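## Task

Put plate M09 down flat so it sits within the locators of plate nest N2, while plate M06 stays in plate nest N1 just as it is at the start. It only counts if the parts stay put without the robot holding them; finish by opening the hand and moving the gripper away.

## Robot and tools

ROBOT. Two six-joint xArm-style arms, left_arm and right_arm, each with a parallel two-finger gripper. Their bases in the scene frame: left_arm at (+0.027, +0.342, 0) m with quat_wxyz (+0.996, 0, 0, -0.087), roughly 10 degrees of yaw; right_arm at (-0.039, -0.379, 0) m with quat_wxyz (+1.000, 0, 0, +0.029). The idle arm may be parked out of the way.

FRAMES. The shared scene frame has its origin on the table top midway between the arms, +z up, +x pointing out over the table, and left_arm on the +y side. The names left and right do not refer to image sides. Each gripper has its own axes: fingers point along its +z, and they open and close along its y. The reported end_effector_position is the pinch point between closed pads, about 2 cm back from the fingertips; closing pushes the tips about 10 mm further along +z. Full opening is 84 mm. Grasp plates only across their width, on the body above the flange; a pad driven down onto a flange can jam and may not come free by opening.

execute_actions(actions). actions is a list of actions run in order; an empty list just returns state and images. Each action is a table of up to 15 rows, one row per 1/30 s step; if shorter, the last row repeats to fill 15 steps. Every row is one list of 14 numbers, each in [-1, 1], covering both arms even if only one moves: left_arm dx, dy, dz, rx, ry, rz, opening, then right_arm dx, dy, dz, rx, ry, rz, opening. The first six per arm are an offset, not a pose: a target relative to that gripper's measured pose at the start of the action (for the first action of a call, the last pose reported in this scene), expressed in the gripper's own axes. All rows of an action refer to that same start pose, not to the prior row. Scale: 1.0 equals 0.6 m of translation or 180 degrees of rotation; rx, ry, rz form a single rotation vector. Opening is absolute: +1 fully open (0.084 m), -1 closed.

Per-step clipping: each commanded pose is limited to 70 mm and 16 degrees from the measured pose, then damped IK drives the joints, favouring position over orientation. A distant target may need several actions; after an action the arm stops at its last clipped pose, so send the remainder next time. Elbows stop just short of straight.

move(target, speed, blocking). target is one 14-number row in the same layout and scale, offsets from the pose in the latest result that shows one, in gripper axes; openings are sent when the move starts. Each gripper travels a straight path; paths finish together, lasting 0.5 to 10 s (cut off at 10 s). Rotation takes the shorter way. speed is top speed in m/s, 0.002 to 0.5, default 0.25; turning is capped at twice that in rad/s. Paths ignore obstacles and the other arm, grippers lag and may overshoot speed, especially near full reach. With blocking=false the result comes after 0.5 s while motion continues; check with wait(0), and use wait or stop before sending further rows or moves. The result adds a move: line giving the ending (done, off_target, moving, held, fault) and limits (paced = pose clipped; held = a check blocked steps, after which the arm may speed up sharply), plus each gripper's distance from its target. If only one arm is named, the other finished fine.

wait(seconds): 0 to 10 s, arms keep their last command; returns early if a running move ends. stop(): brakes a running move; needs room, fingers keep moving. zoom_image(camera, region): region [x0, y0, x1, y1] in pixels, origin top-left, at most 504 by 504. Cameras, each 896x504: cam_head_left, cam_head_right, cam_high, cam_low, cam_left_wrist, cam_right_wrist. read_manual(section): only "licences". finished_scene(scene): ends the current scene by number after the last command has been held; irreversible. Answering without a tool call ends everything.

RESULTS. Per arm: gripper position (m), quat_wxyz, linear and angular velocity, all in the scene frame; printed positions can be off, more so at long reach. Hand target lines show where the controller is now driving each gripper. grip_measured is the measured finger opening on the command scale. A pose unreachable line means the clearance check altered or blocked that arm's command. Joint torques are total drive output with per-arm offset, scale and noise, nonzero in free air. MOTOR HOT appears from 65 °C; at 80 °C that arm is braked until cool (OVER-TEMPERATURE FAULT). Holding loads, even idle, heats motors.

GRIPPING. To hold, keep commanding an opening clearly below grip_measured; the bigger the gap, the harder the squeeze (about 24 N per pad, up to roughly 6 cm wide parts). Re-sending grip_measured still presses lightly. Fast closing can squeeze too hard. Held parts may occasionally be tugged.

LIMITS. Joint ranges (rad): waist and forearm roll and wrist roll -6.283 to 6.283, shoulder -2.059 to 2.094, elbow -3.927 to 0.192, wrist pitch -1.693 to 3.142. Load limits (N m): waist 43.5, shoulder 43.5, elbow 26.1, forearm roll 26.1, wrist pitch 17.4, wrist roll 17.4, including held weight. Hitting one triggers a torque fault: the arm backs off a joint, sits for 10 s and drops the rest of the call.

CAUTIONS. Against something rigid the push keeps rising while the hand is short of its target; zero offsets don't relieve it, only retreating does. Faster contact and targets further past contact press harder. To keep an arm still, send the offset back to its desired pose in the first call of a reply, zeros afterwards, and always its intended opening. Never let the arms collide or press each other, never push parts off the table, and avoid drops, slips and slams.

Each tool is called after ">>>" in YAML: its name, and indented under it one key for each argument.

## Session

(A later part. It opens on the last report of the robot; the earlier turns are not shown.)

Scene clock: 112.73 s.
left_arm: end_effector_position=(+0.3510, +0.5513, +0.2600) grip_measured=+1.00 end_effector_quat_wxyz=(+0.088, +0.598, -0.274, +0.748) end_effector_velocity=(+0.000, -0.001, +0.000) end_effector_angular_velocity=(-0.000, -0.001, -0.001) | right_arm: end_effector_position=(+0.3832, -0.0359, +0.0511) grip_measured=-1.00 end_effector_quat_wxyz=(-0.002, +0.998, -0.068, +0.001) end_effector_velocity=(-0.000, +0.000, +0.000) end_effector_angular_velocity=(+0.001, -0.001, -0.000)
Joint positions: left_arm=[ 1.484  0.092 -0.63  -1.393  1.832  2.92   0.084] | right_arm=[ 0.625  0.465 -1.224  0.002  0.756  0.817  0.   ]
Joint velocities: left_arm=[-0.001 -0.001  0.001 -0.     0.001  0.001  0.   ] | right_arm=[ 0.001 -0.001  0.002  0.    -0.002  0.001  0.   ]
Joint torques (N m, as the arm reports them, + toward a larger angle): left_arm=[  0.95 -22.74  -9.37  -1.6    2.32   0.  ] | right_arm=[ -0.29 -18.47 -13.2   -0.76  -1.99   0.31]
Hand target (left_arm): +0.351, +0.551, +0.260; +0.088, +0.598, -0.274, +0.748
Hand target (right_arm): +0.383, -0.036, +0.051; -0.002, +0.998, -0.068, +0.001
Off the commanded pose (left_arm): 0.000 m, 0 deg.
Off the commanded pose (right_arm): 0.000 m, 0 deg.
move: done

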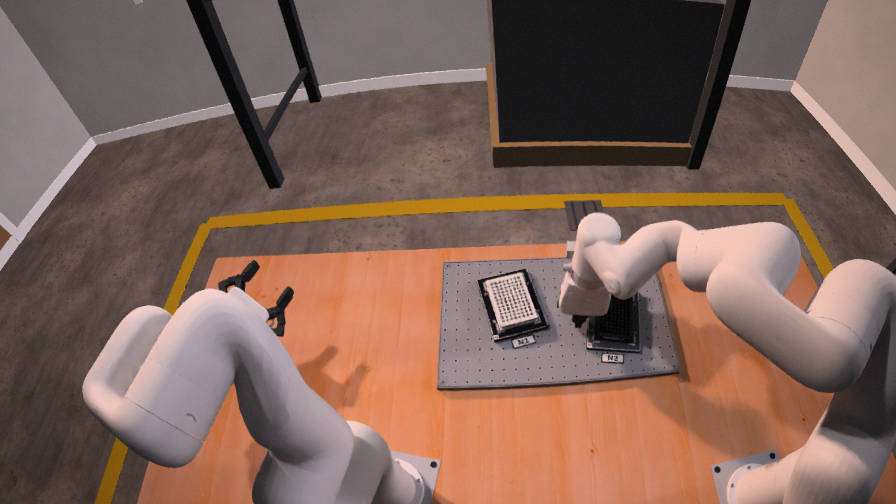

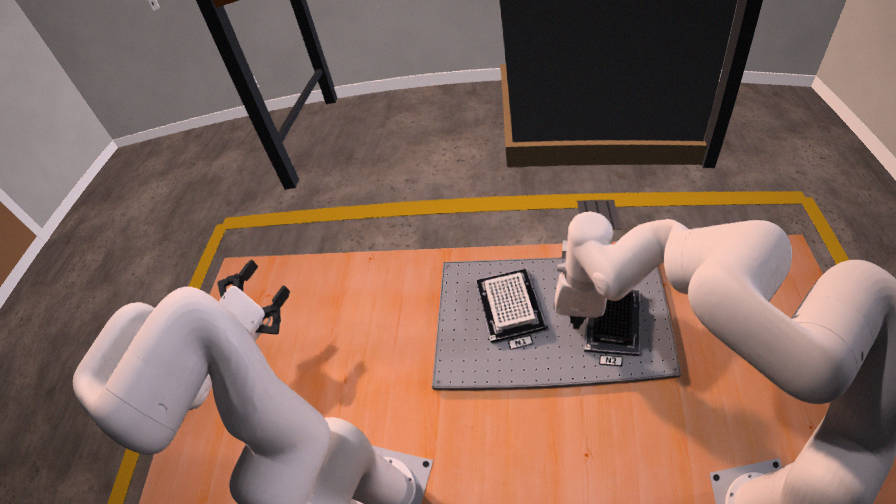

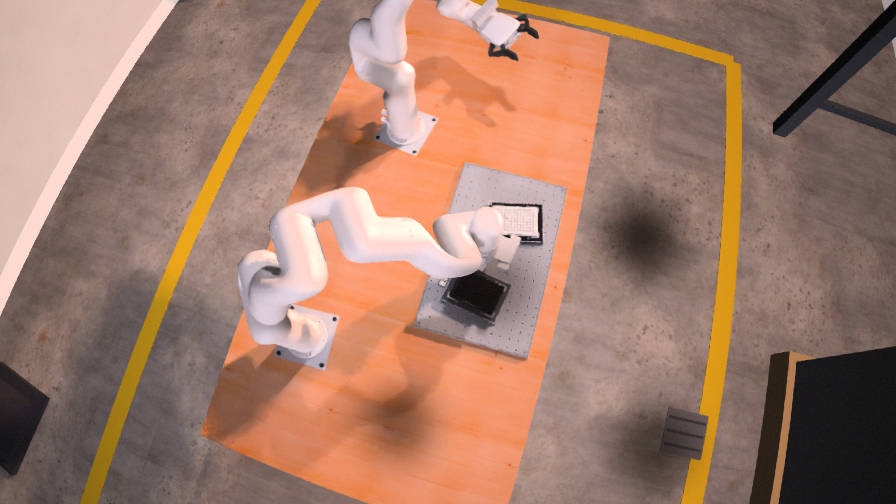

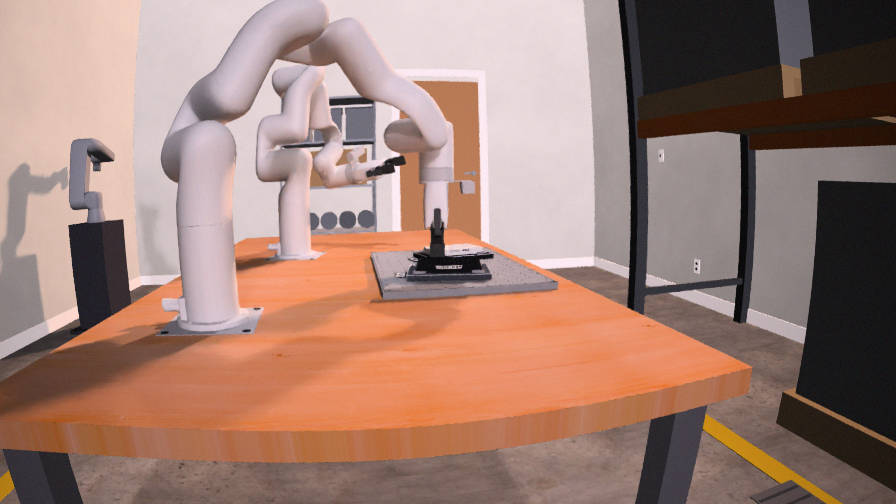

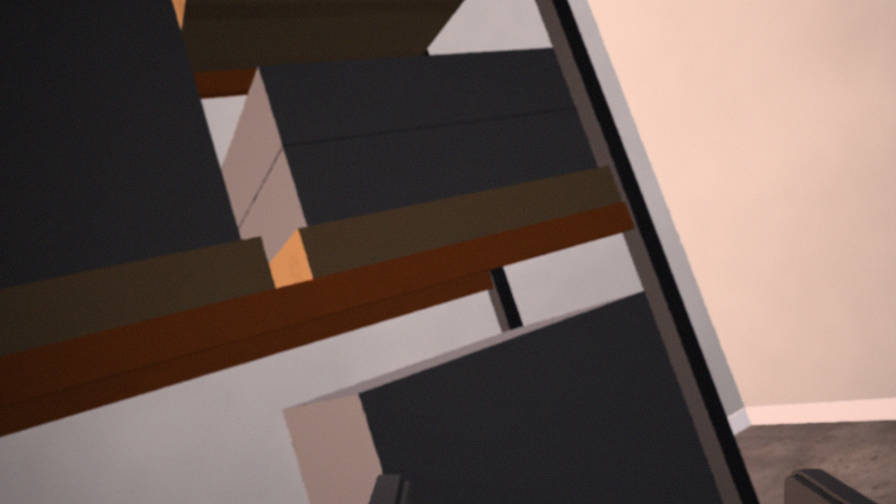

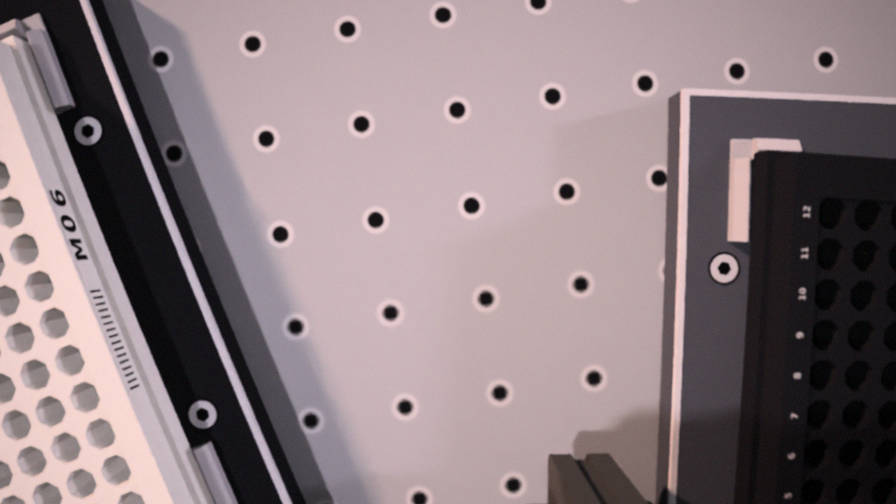

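>>> move:
  target: [0,0,0,0,0,0,1,-0.04,0.01,0,0,0,0,-1]
  speed: 0.06

>>> move:
  target: [0,0,0,0,0,0,1,0,0.034,0,0,0,0,-1]
  speed: 0.012

>>> zoom_image:
  camera: "cam_head_left"
  region: [560,270,670,370]

Scene clock: 118.53 s.
left_arm: end_effector_position=(+0.3510, +0.5513, +0.2600) grip_measured=+1.00 end_effector_quat_wxyz=(+0.088, +0.598, -0.274, +0.748) end_effector_velocity=(+0.000, -0.000, +0.000) end_effector_angular_velocity=(-0.001, -0.002, +0.000) | right_arm: end_effector_position=(+0.3587, -0.0385, +0.0511) grip_measured=-1.00 end_effector_quat_wxyz=(-0.002, +0.998, -0.068, +0.001) end_effector_velocity=(+0.000, -0.001, -0.000) end_effector_angular_velocity=(+0.000, -0.000, -0.002)
Joint positions: left_arm=[ 1.484  0.092 -0.63  -1.393  1.832  2.92   0.084] | right_arm=[ 0.65   0.406 -1.132  0.002  0.722  0.843  0.   ]
Joint velocities: left_arm=[-0.     0.001  0.001 -0.001  0.001  0.001  0.   ] | right_arm=[-0.001 -0.     0.002 -0.    -0.002  0.002  0.   ]
Joint torques (N m, as the arm reports them, + toward a larger angle): left_arm=[  0.36 -22.64  -8.9   -2.12   2.11   0.14] | right_arm=[ -0.67 -17.37 -12.96  -1.11  -1.89   0.13]
Hand target (left_arm): +0.351, +0.551, +0.260; +0.088, +0.598, -0.274, +0.748
Hand target (right_arm): +0.359, -0.039, +0.051; -0.002, +0.998, -0.068, +0.001
Off the commanded pose (left_arm): 0.000 m, 0 deg.
Off the commanded pose (right_arm): 0.000 m, 0 deg.
move: done

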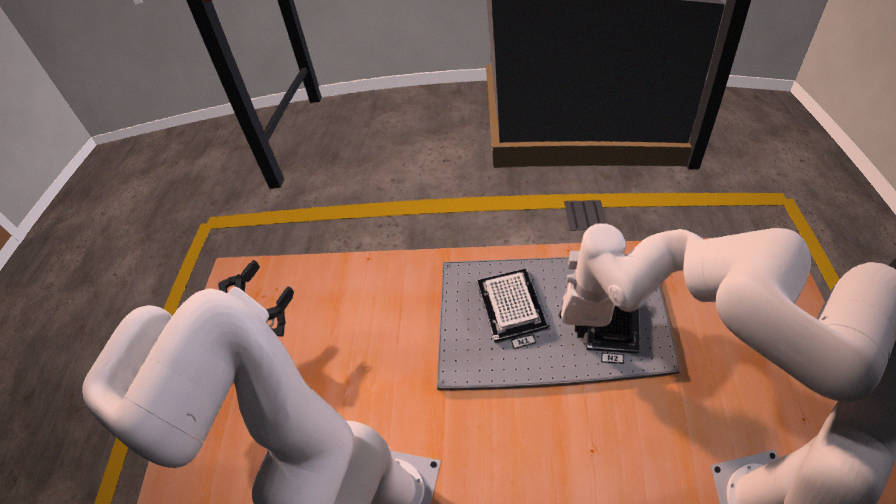

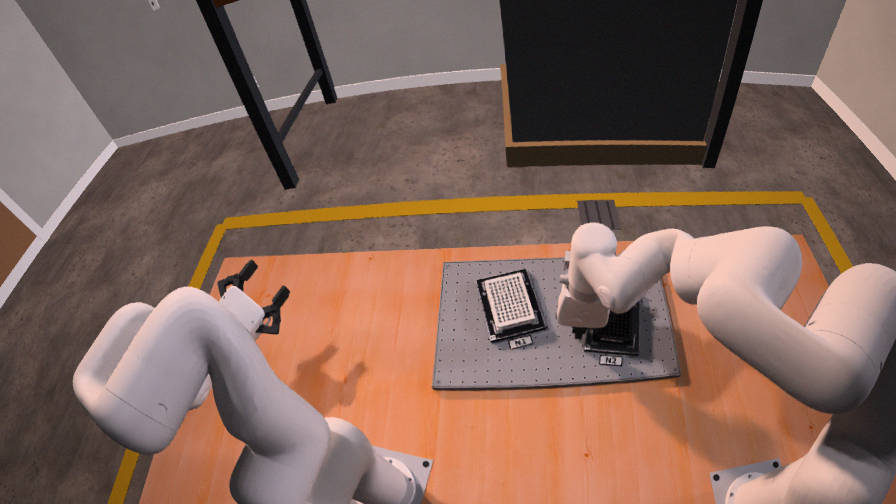

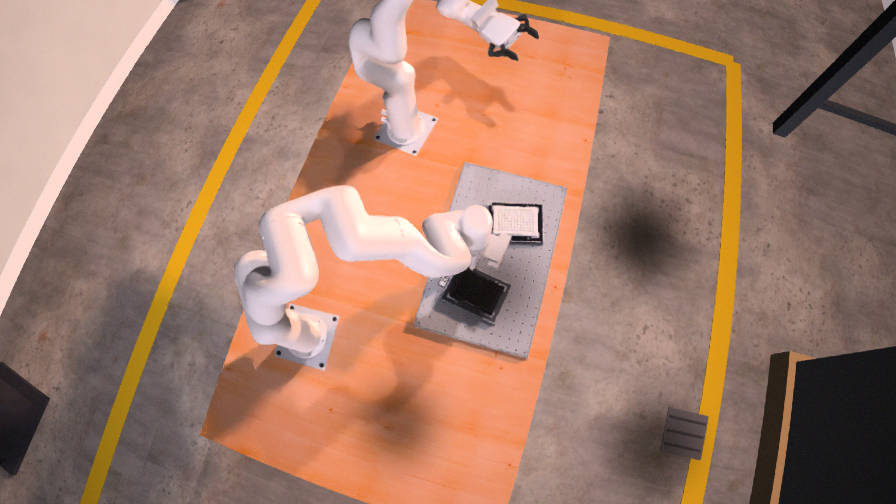

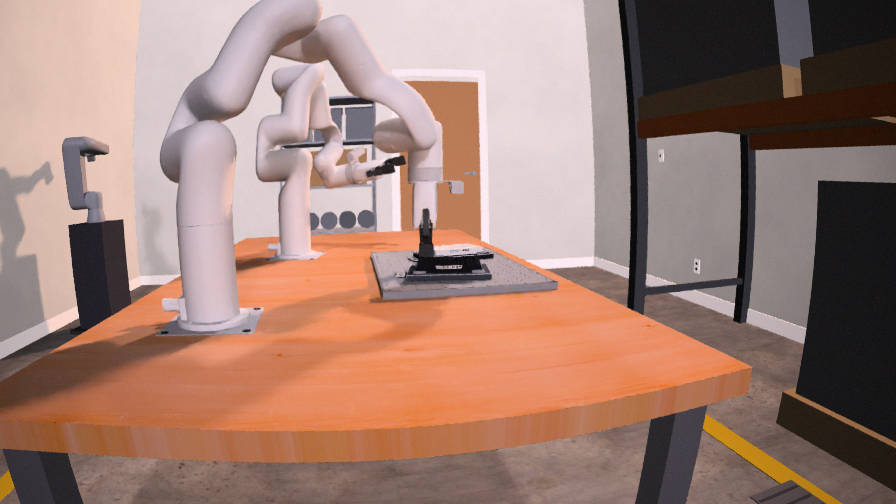

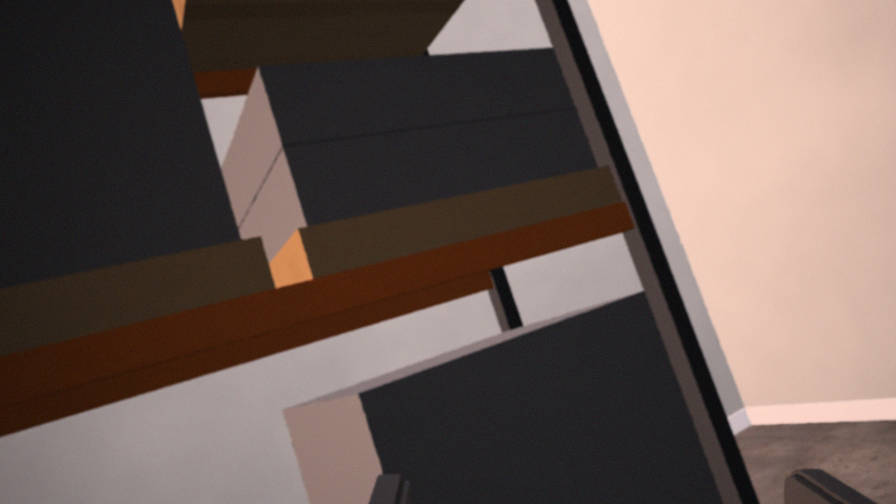

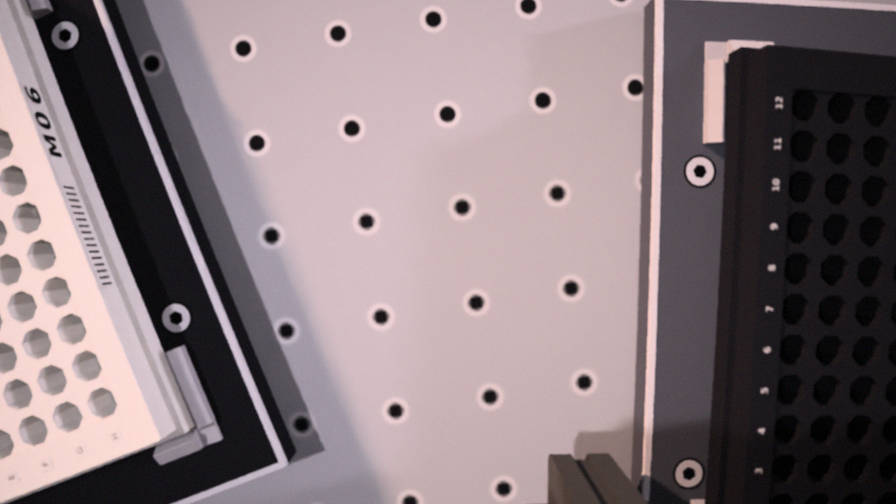

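Scene clock: 120.47 s.
left_arm: end_effector_position=(+0.3510, +0.5513, +0.2600) grip_measured=+1.00 end_effector_quat_wxyz=(+0.088, +0.598, -0.274, +0.748) end_effector_velocity=(-0.000, -0.001, +0.000) end_effector_angular_velocity=(-0.003, -0.001, -0.001) | right_arm: end_effector_position=(+0.3560, -0.0587, +0.0511) grip_measured=-1.00 end_effector_quat_wxyz=(-0.002, +0.998, -0.068, +0.001) end_effector_velocity=(-0.001, -0.000, -0.000) end_effector_angular_velocity=(-0.000, +0.000, -0.000)
Joint positions: left_arm=[ 1.484  0.092 -0.63  -1.393  1.832  2.92   0.084] | right_arm=[ 0.623  0.365 -1.067  0.002  0.699  0.816  0.   ]
Joint velocities: left_arm=[-0.001 -0.     0.002 -0.001  0.002 -0.    -0.   ] | right_arm=[ 0.001 -0.001  0.002 -0.    -0.     0.001  0.   ]
Joint torques (N m, as the arm reports them, + toward a larger angle): left_arm=[  0.78 -22.73  -9.24  -1.92   2.01   0.17] | right_arm=[ -0.36 -17.48 -12.22  -0.78  -1.85   0.17]
Hand target (left_arm): +0.351, +0.551, +0.260; +0.088, +0.598, -0.274, +0.748
Hand target (right_arm): +0.356, -0.059, +0.051; -0.002, +0.998, -0.068, +0.001
Off the commanded pose (left_arm): 0.000 m, 0 deg.
Off the commanded pose (right_arm): 0.000 m, 0 deg.
move: done

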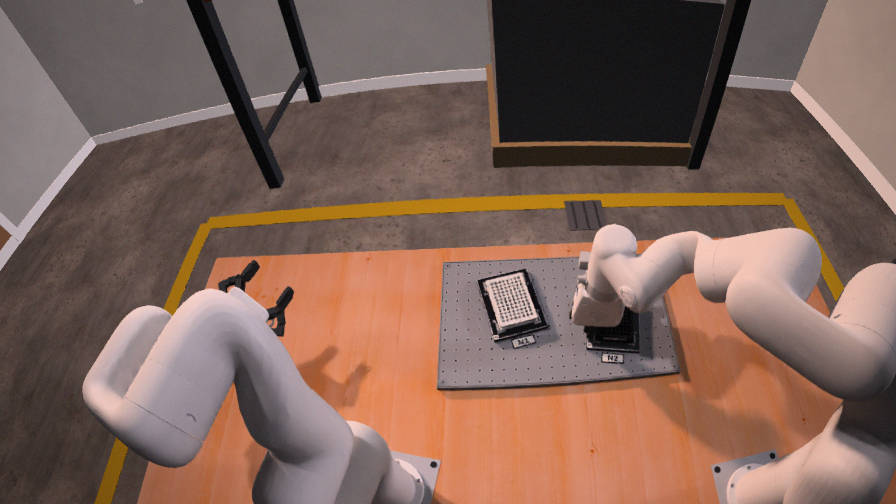

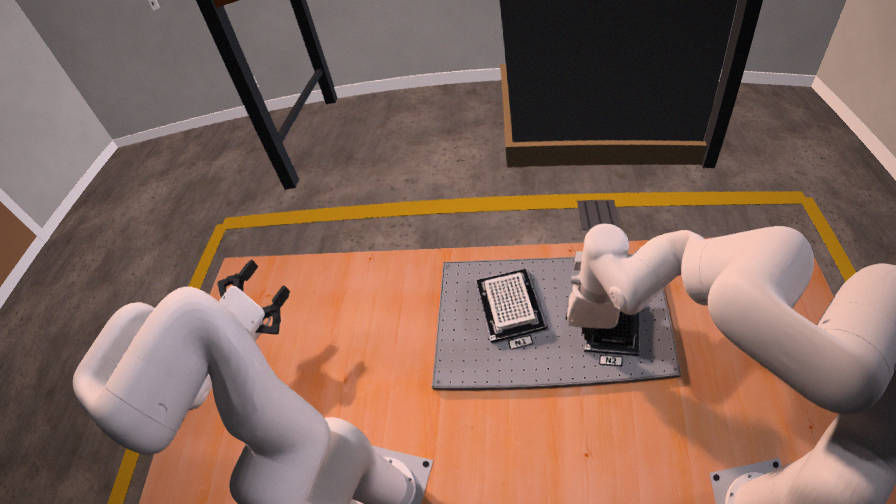

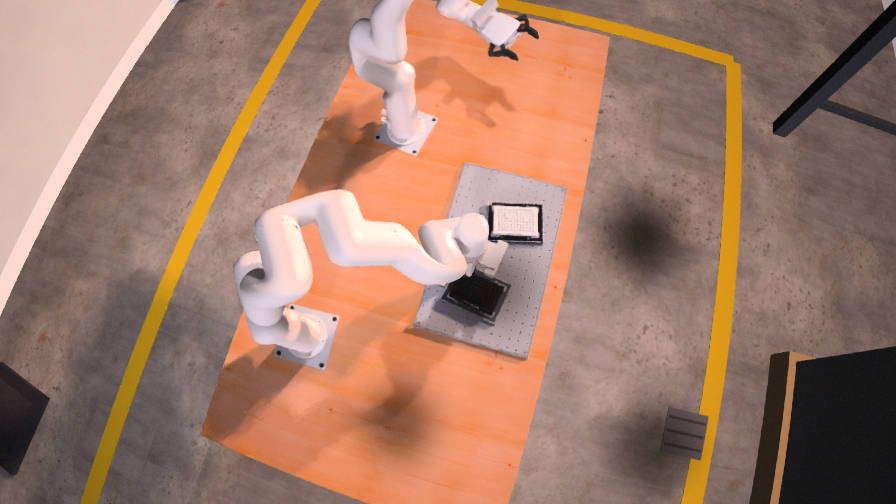

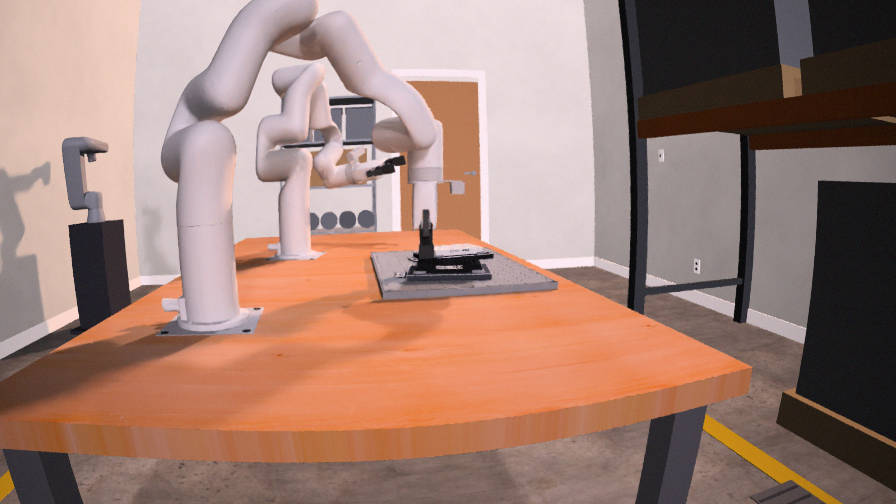

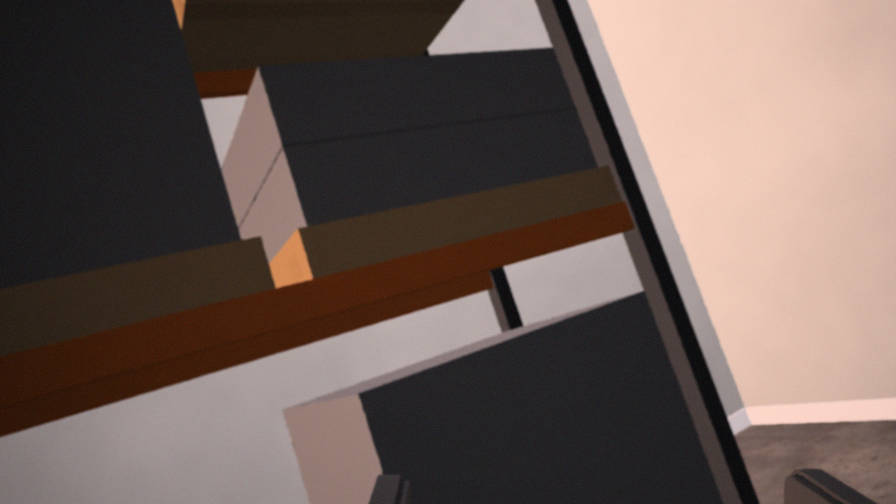

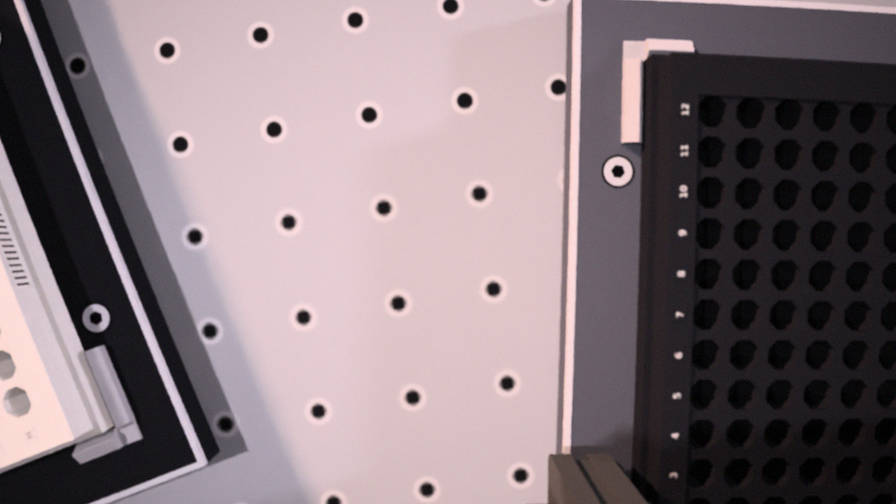

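Region (560, 270, 670, 370) of cam_head_left's 896x504 image, scaled by 4.582, with more detail than that image has; it fills the top 458 rows of this view, and the rest is white.

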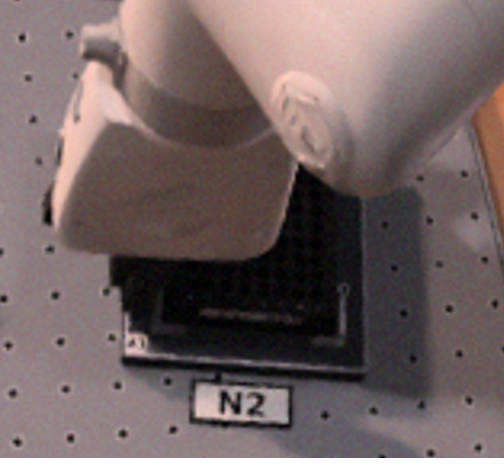

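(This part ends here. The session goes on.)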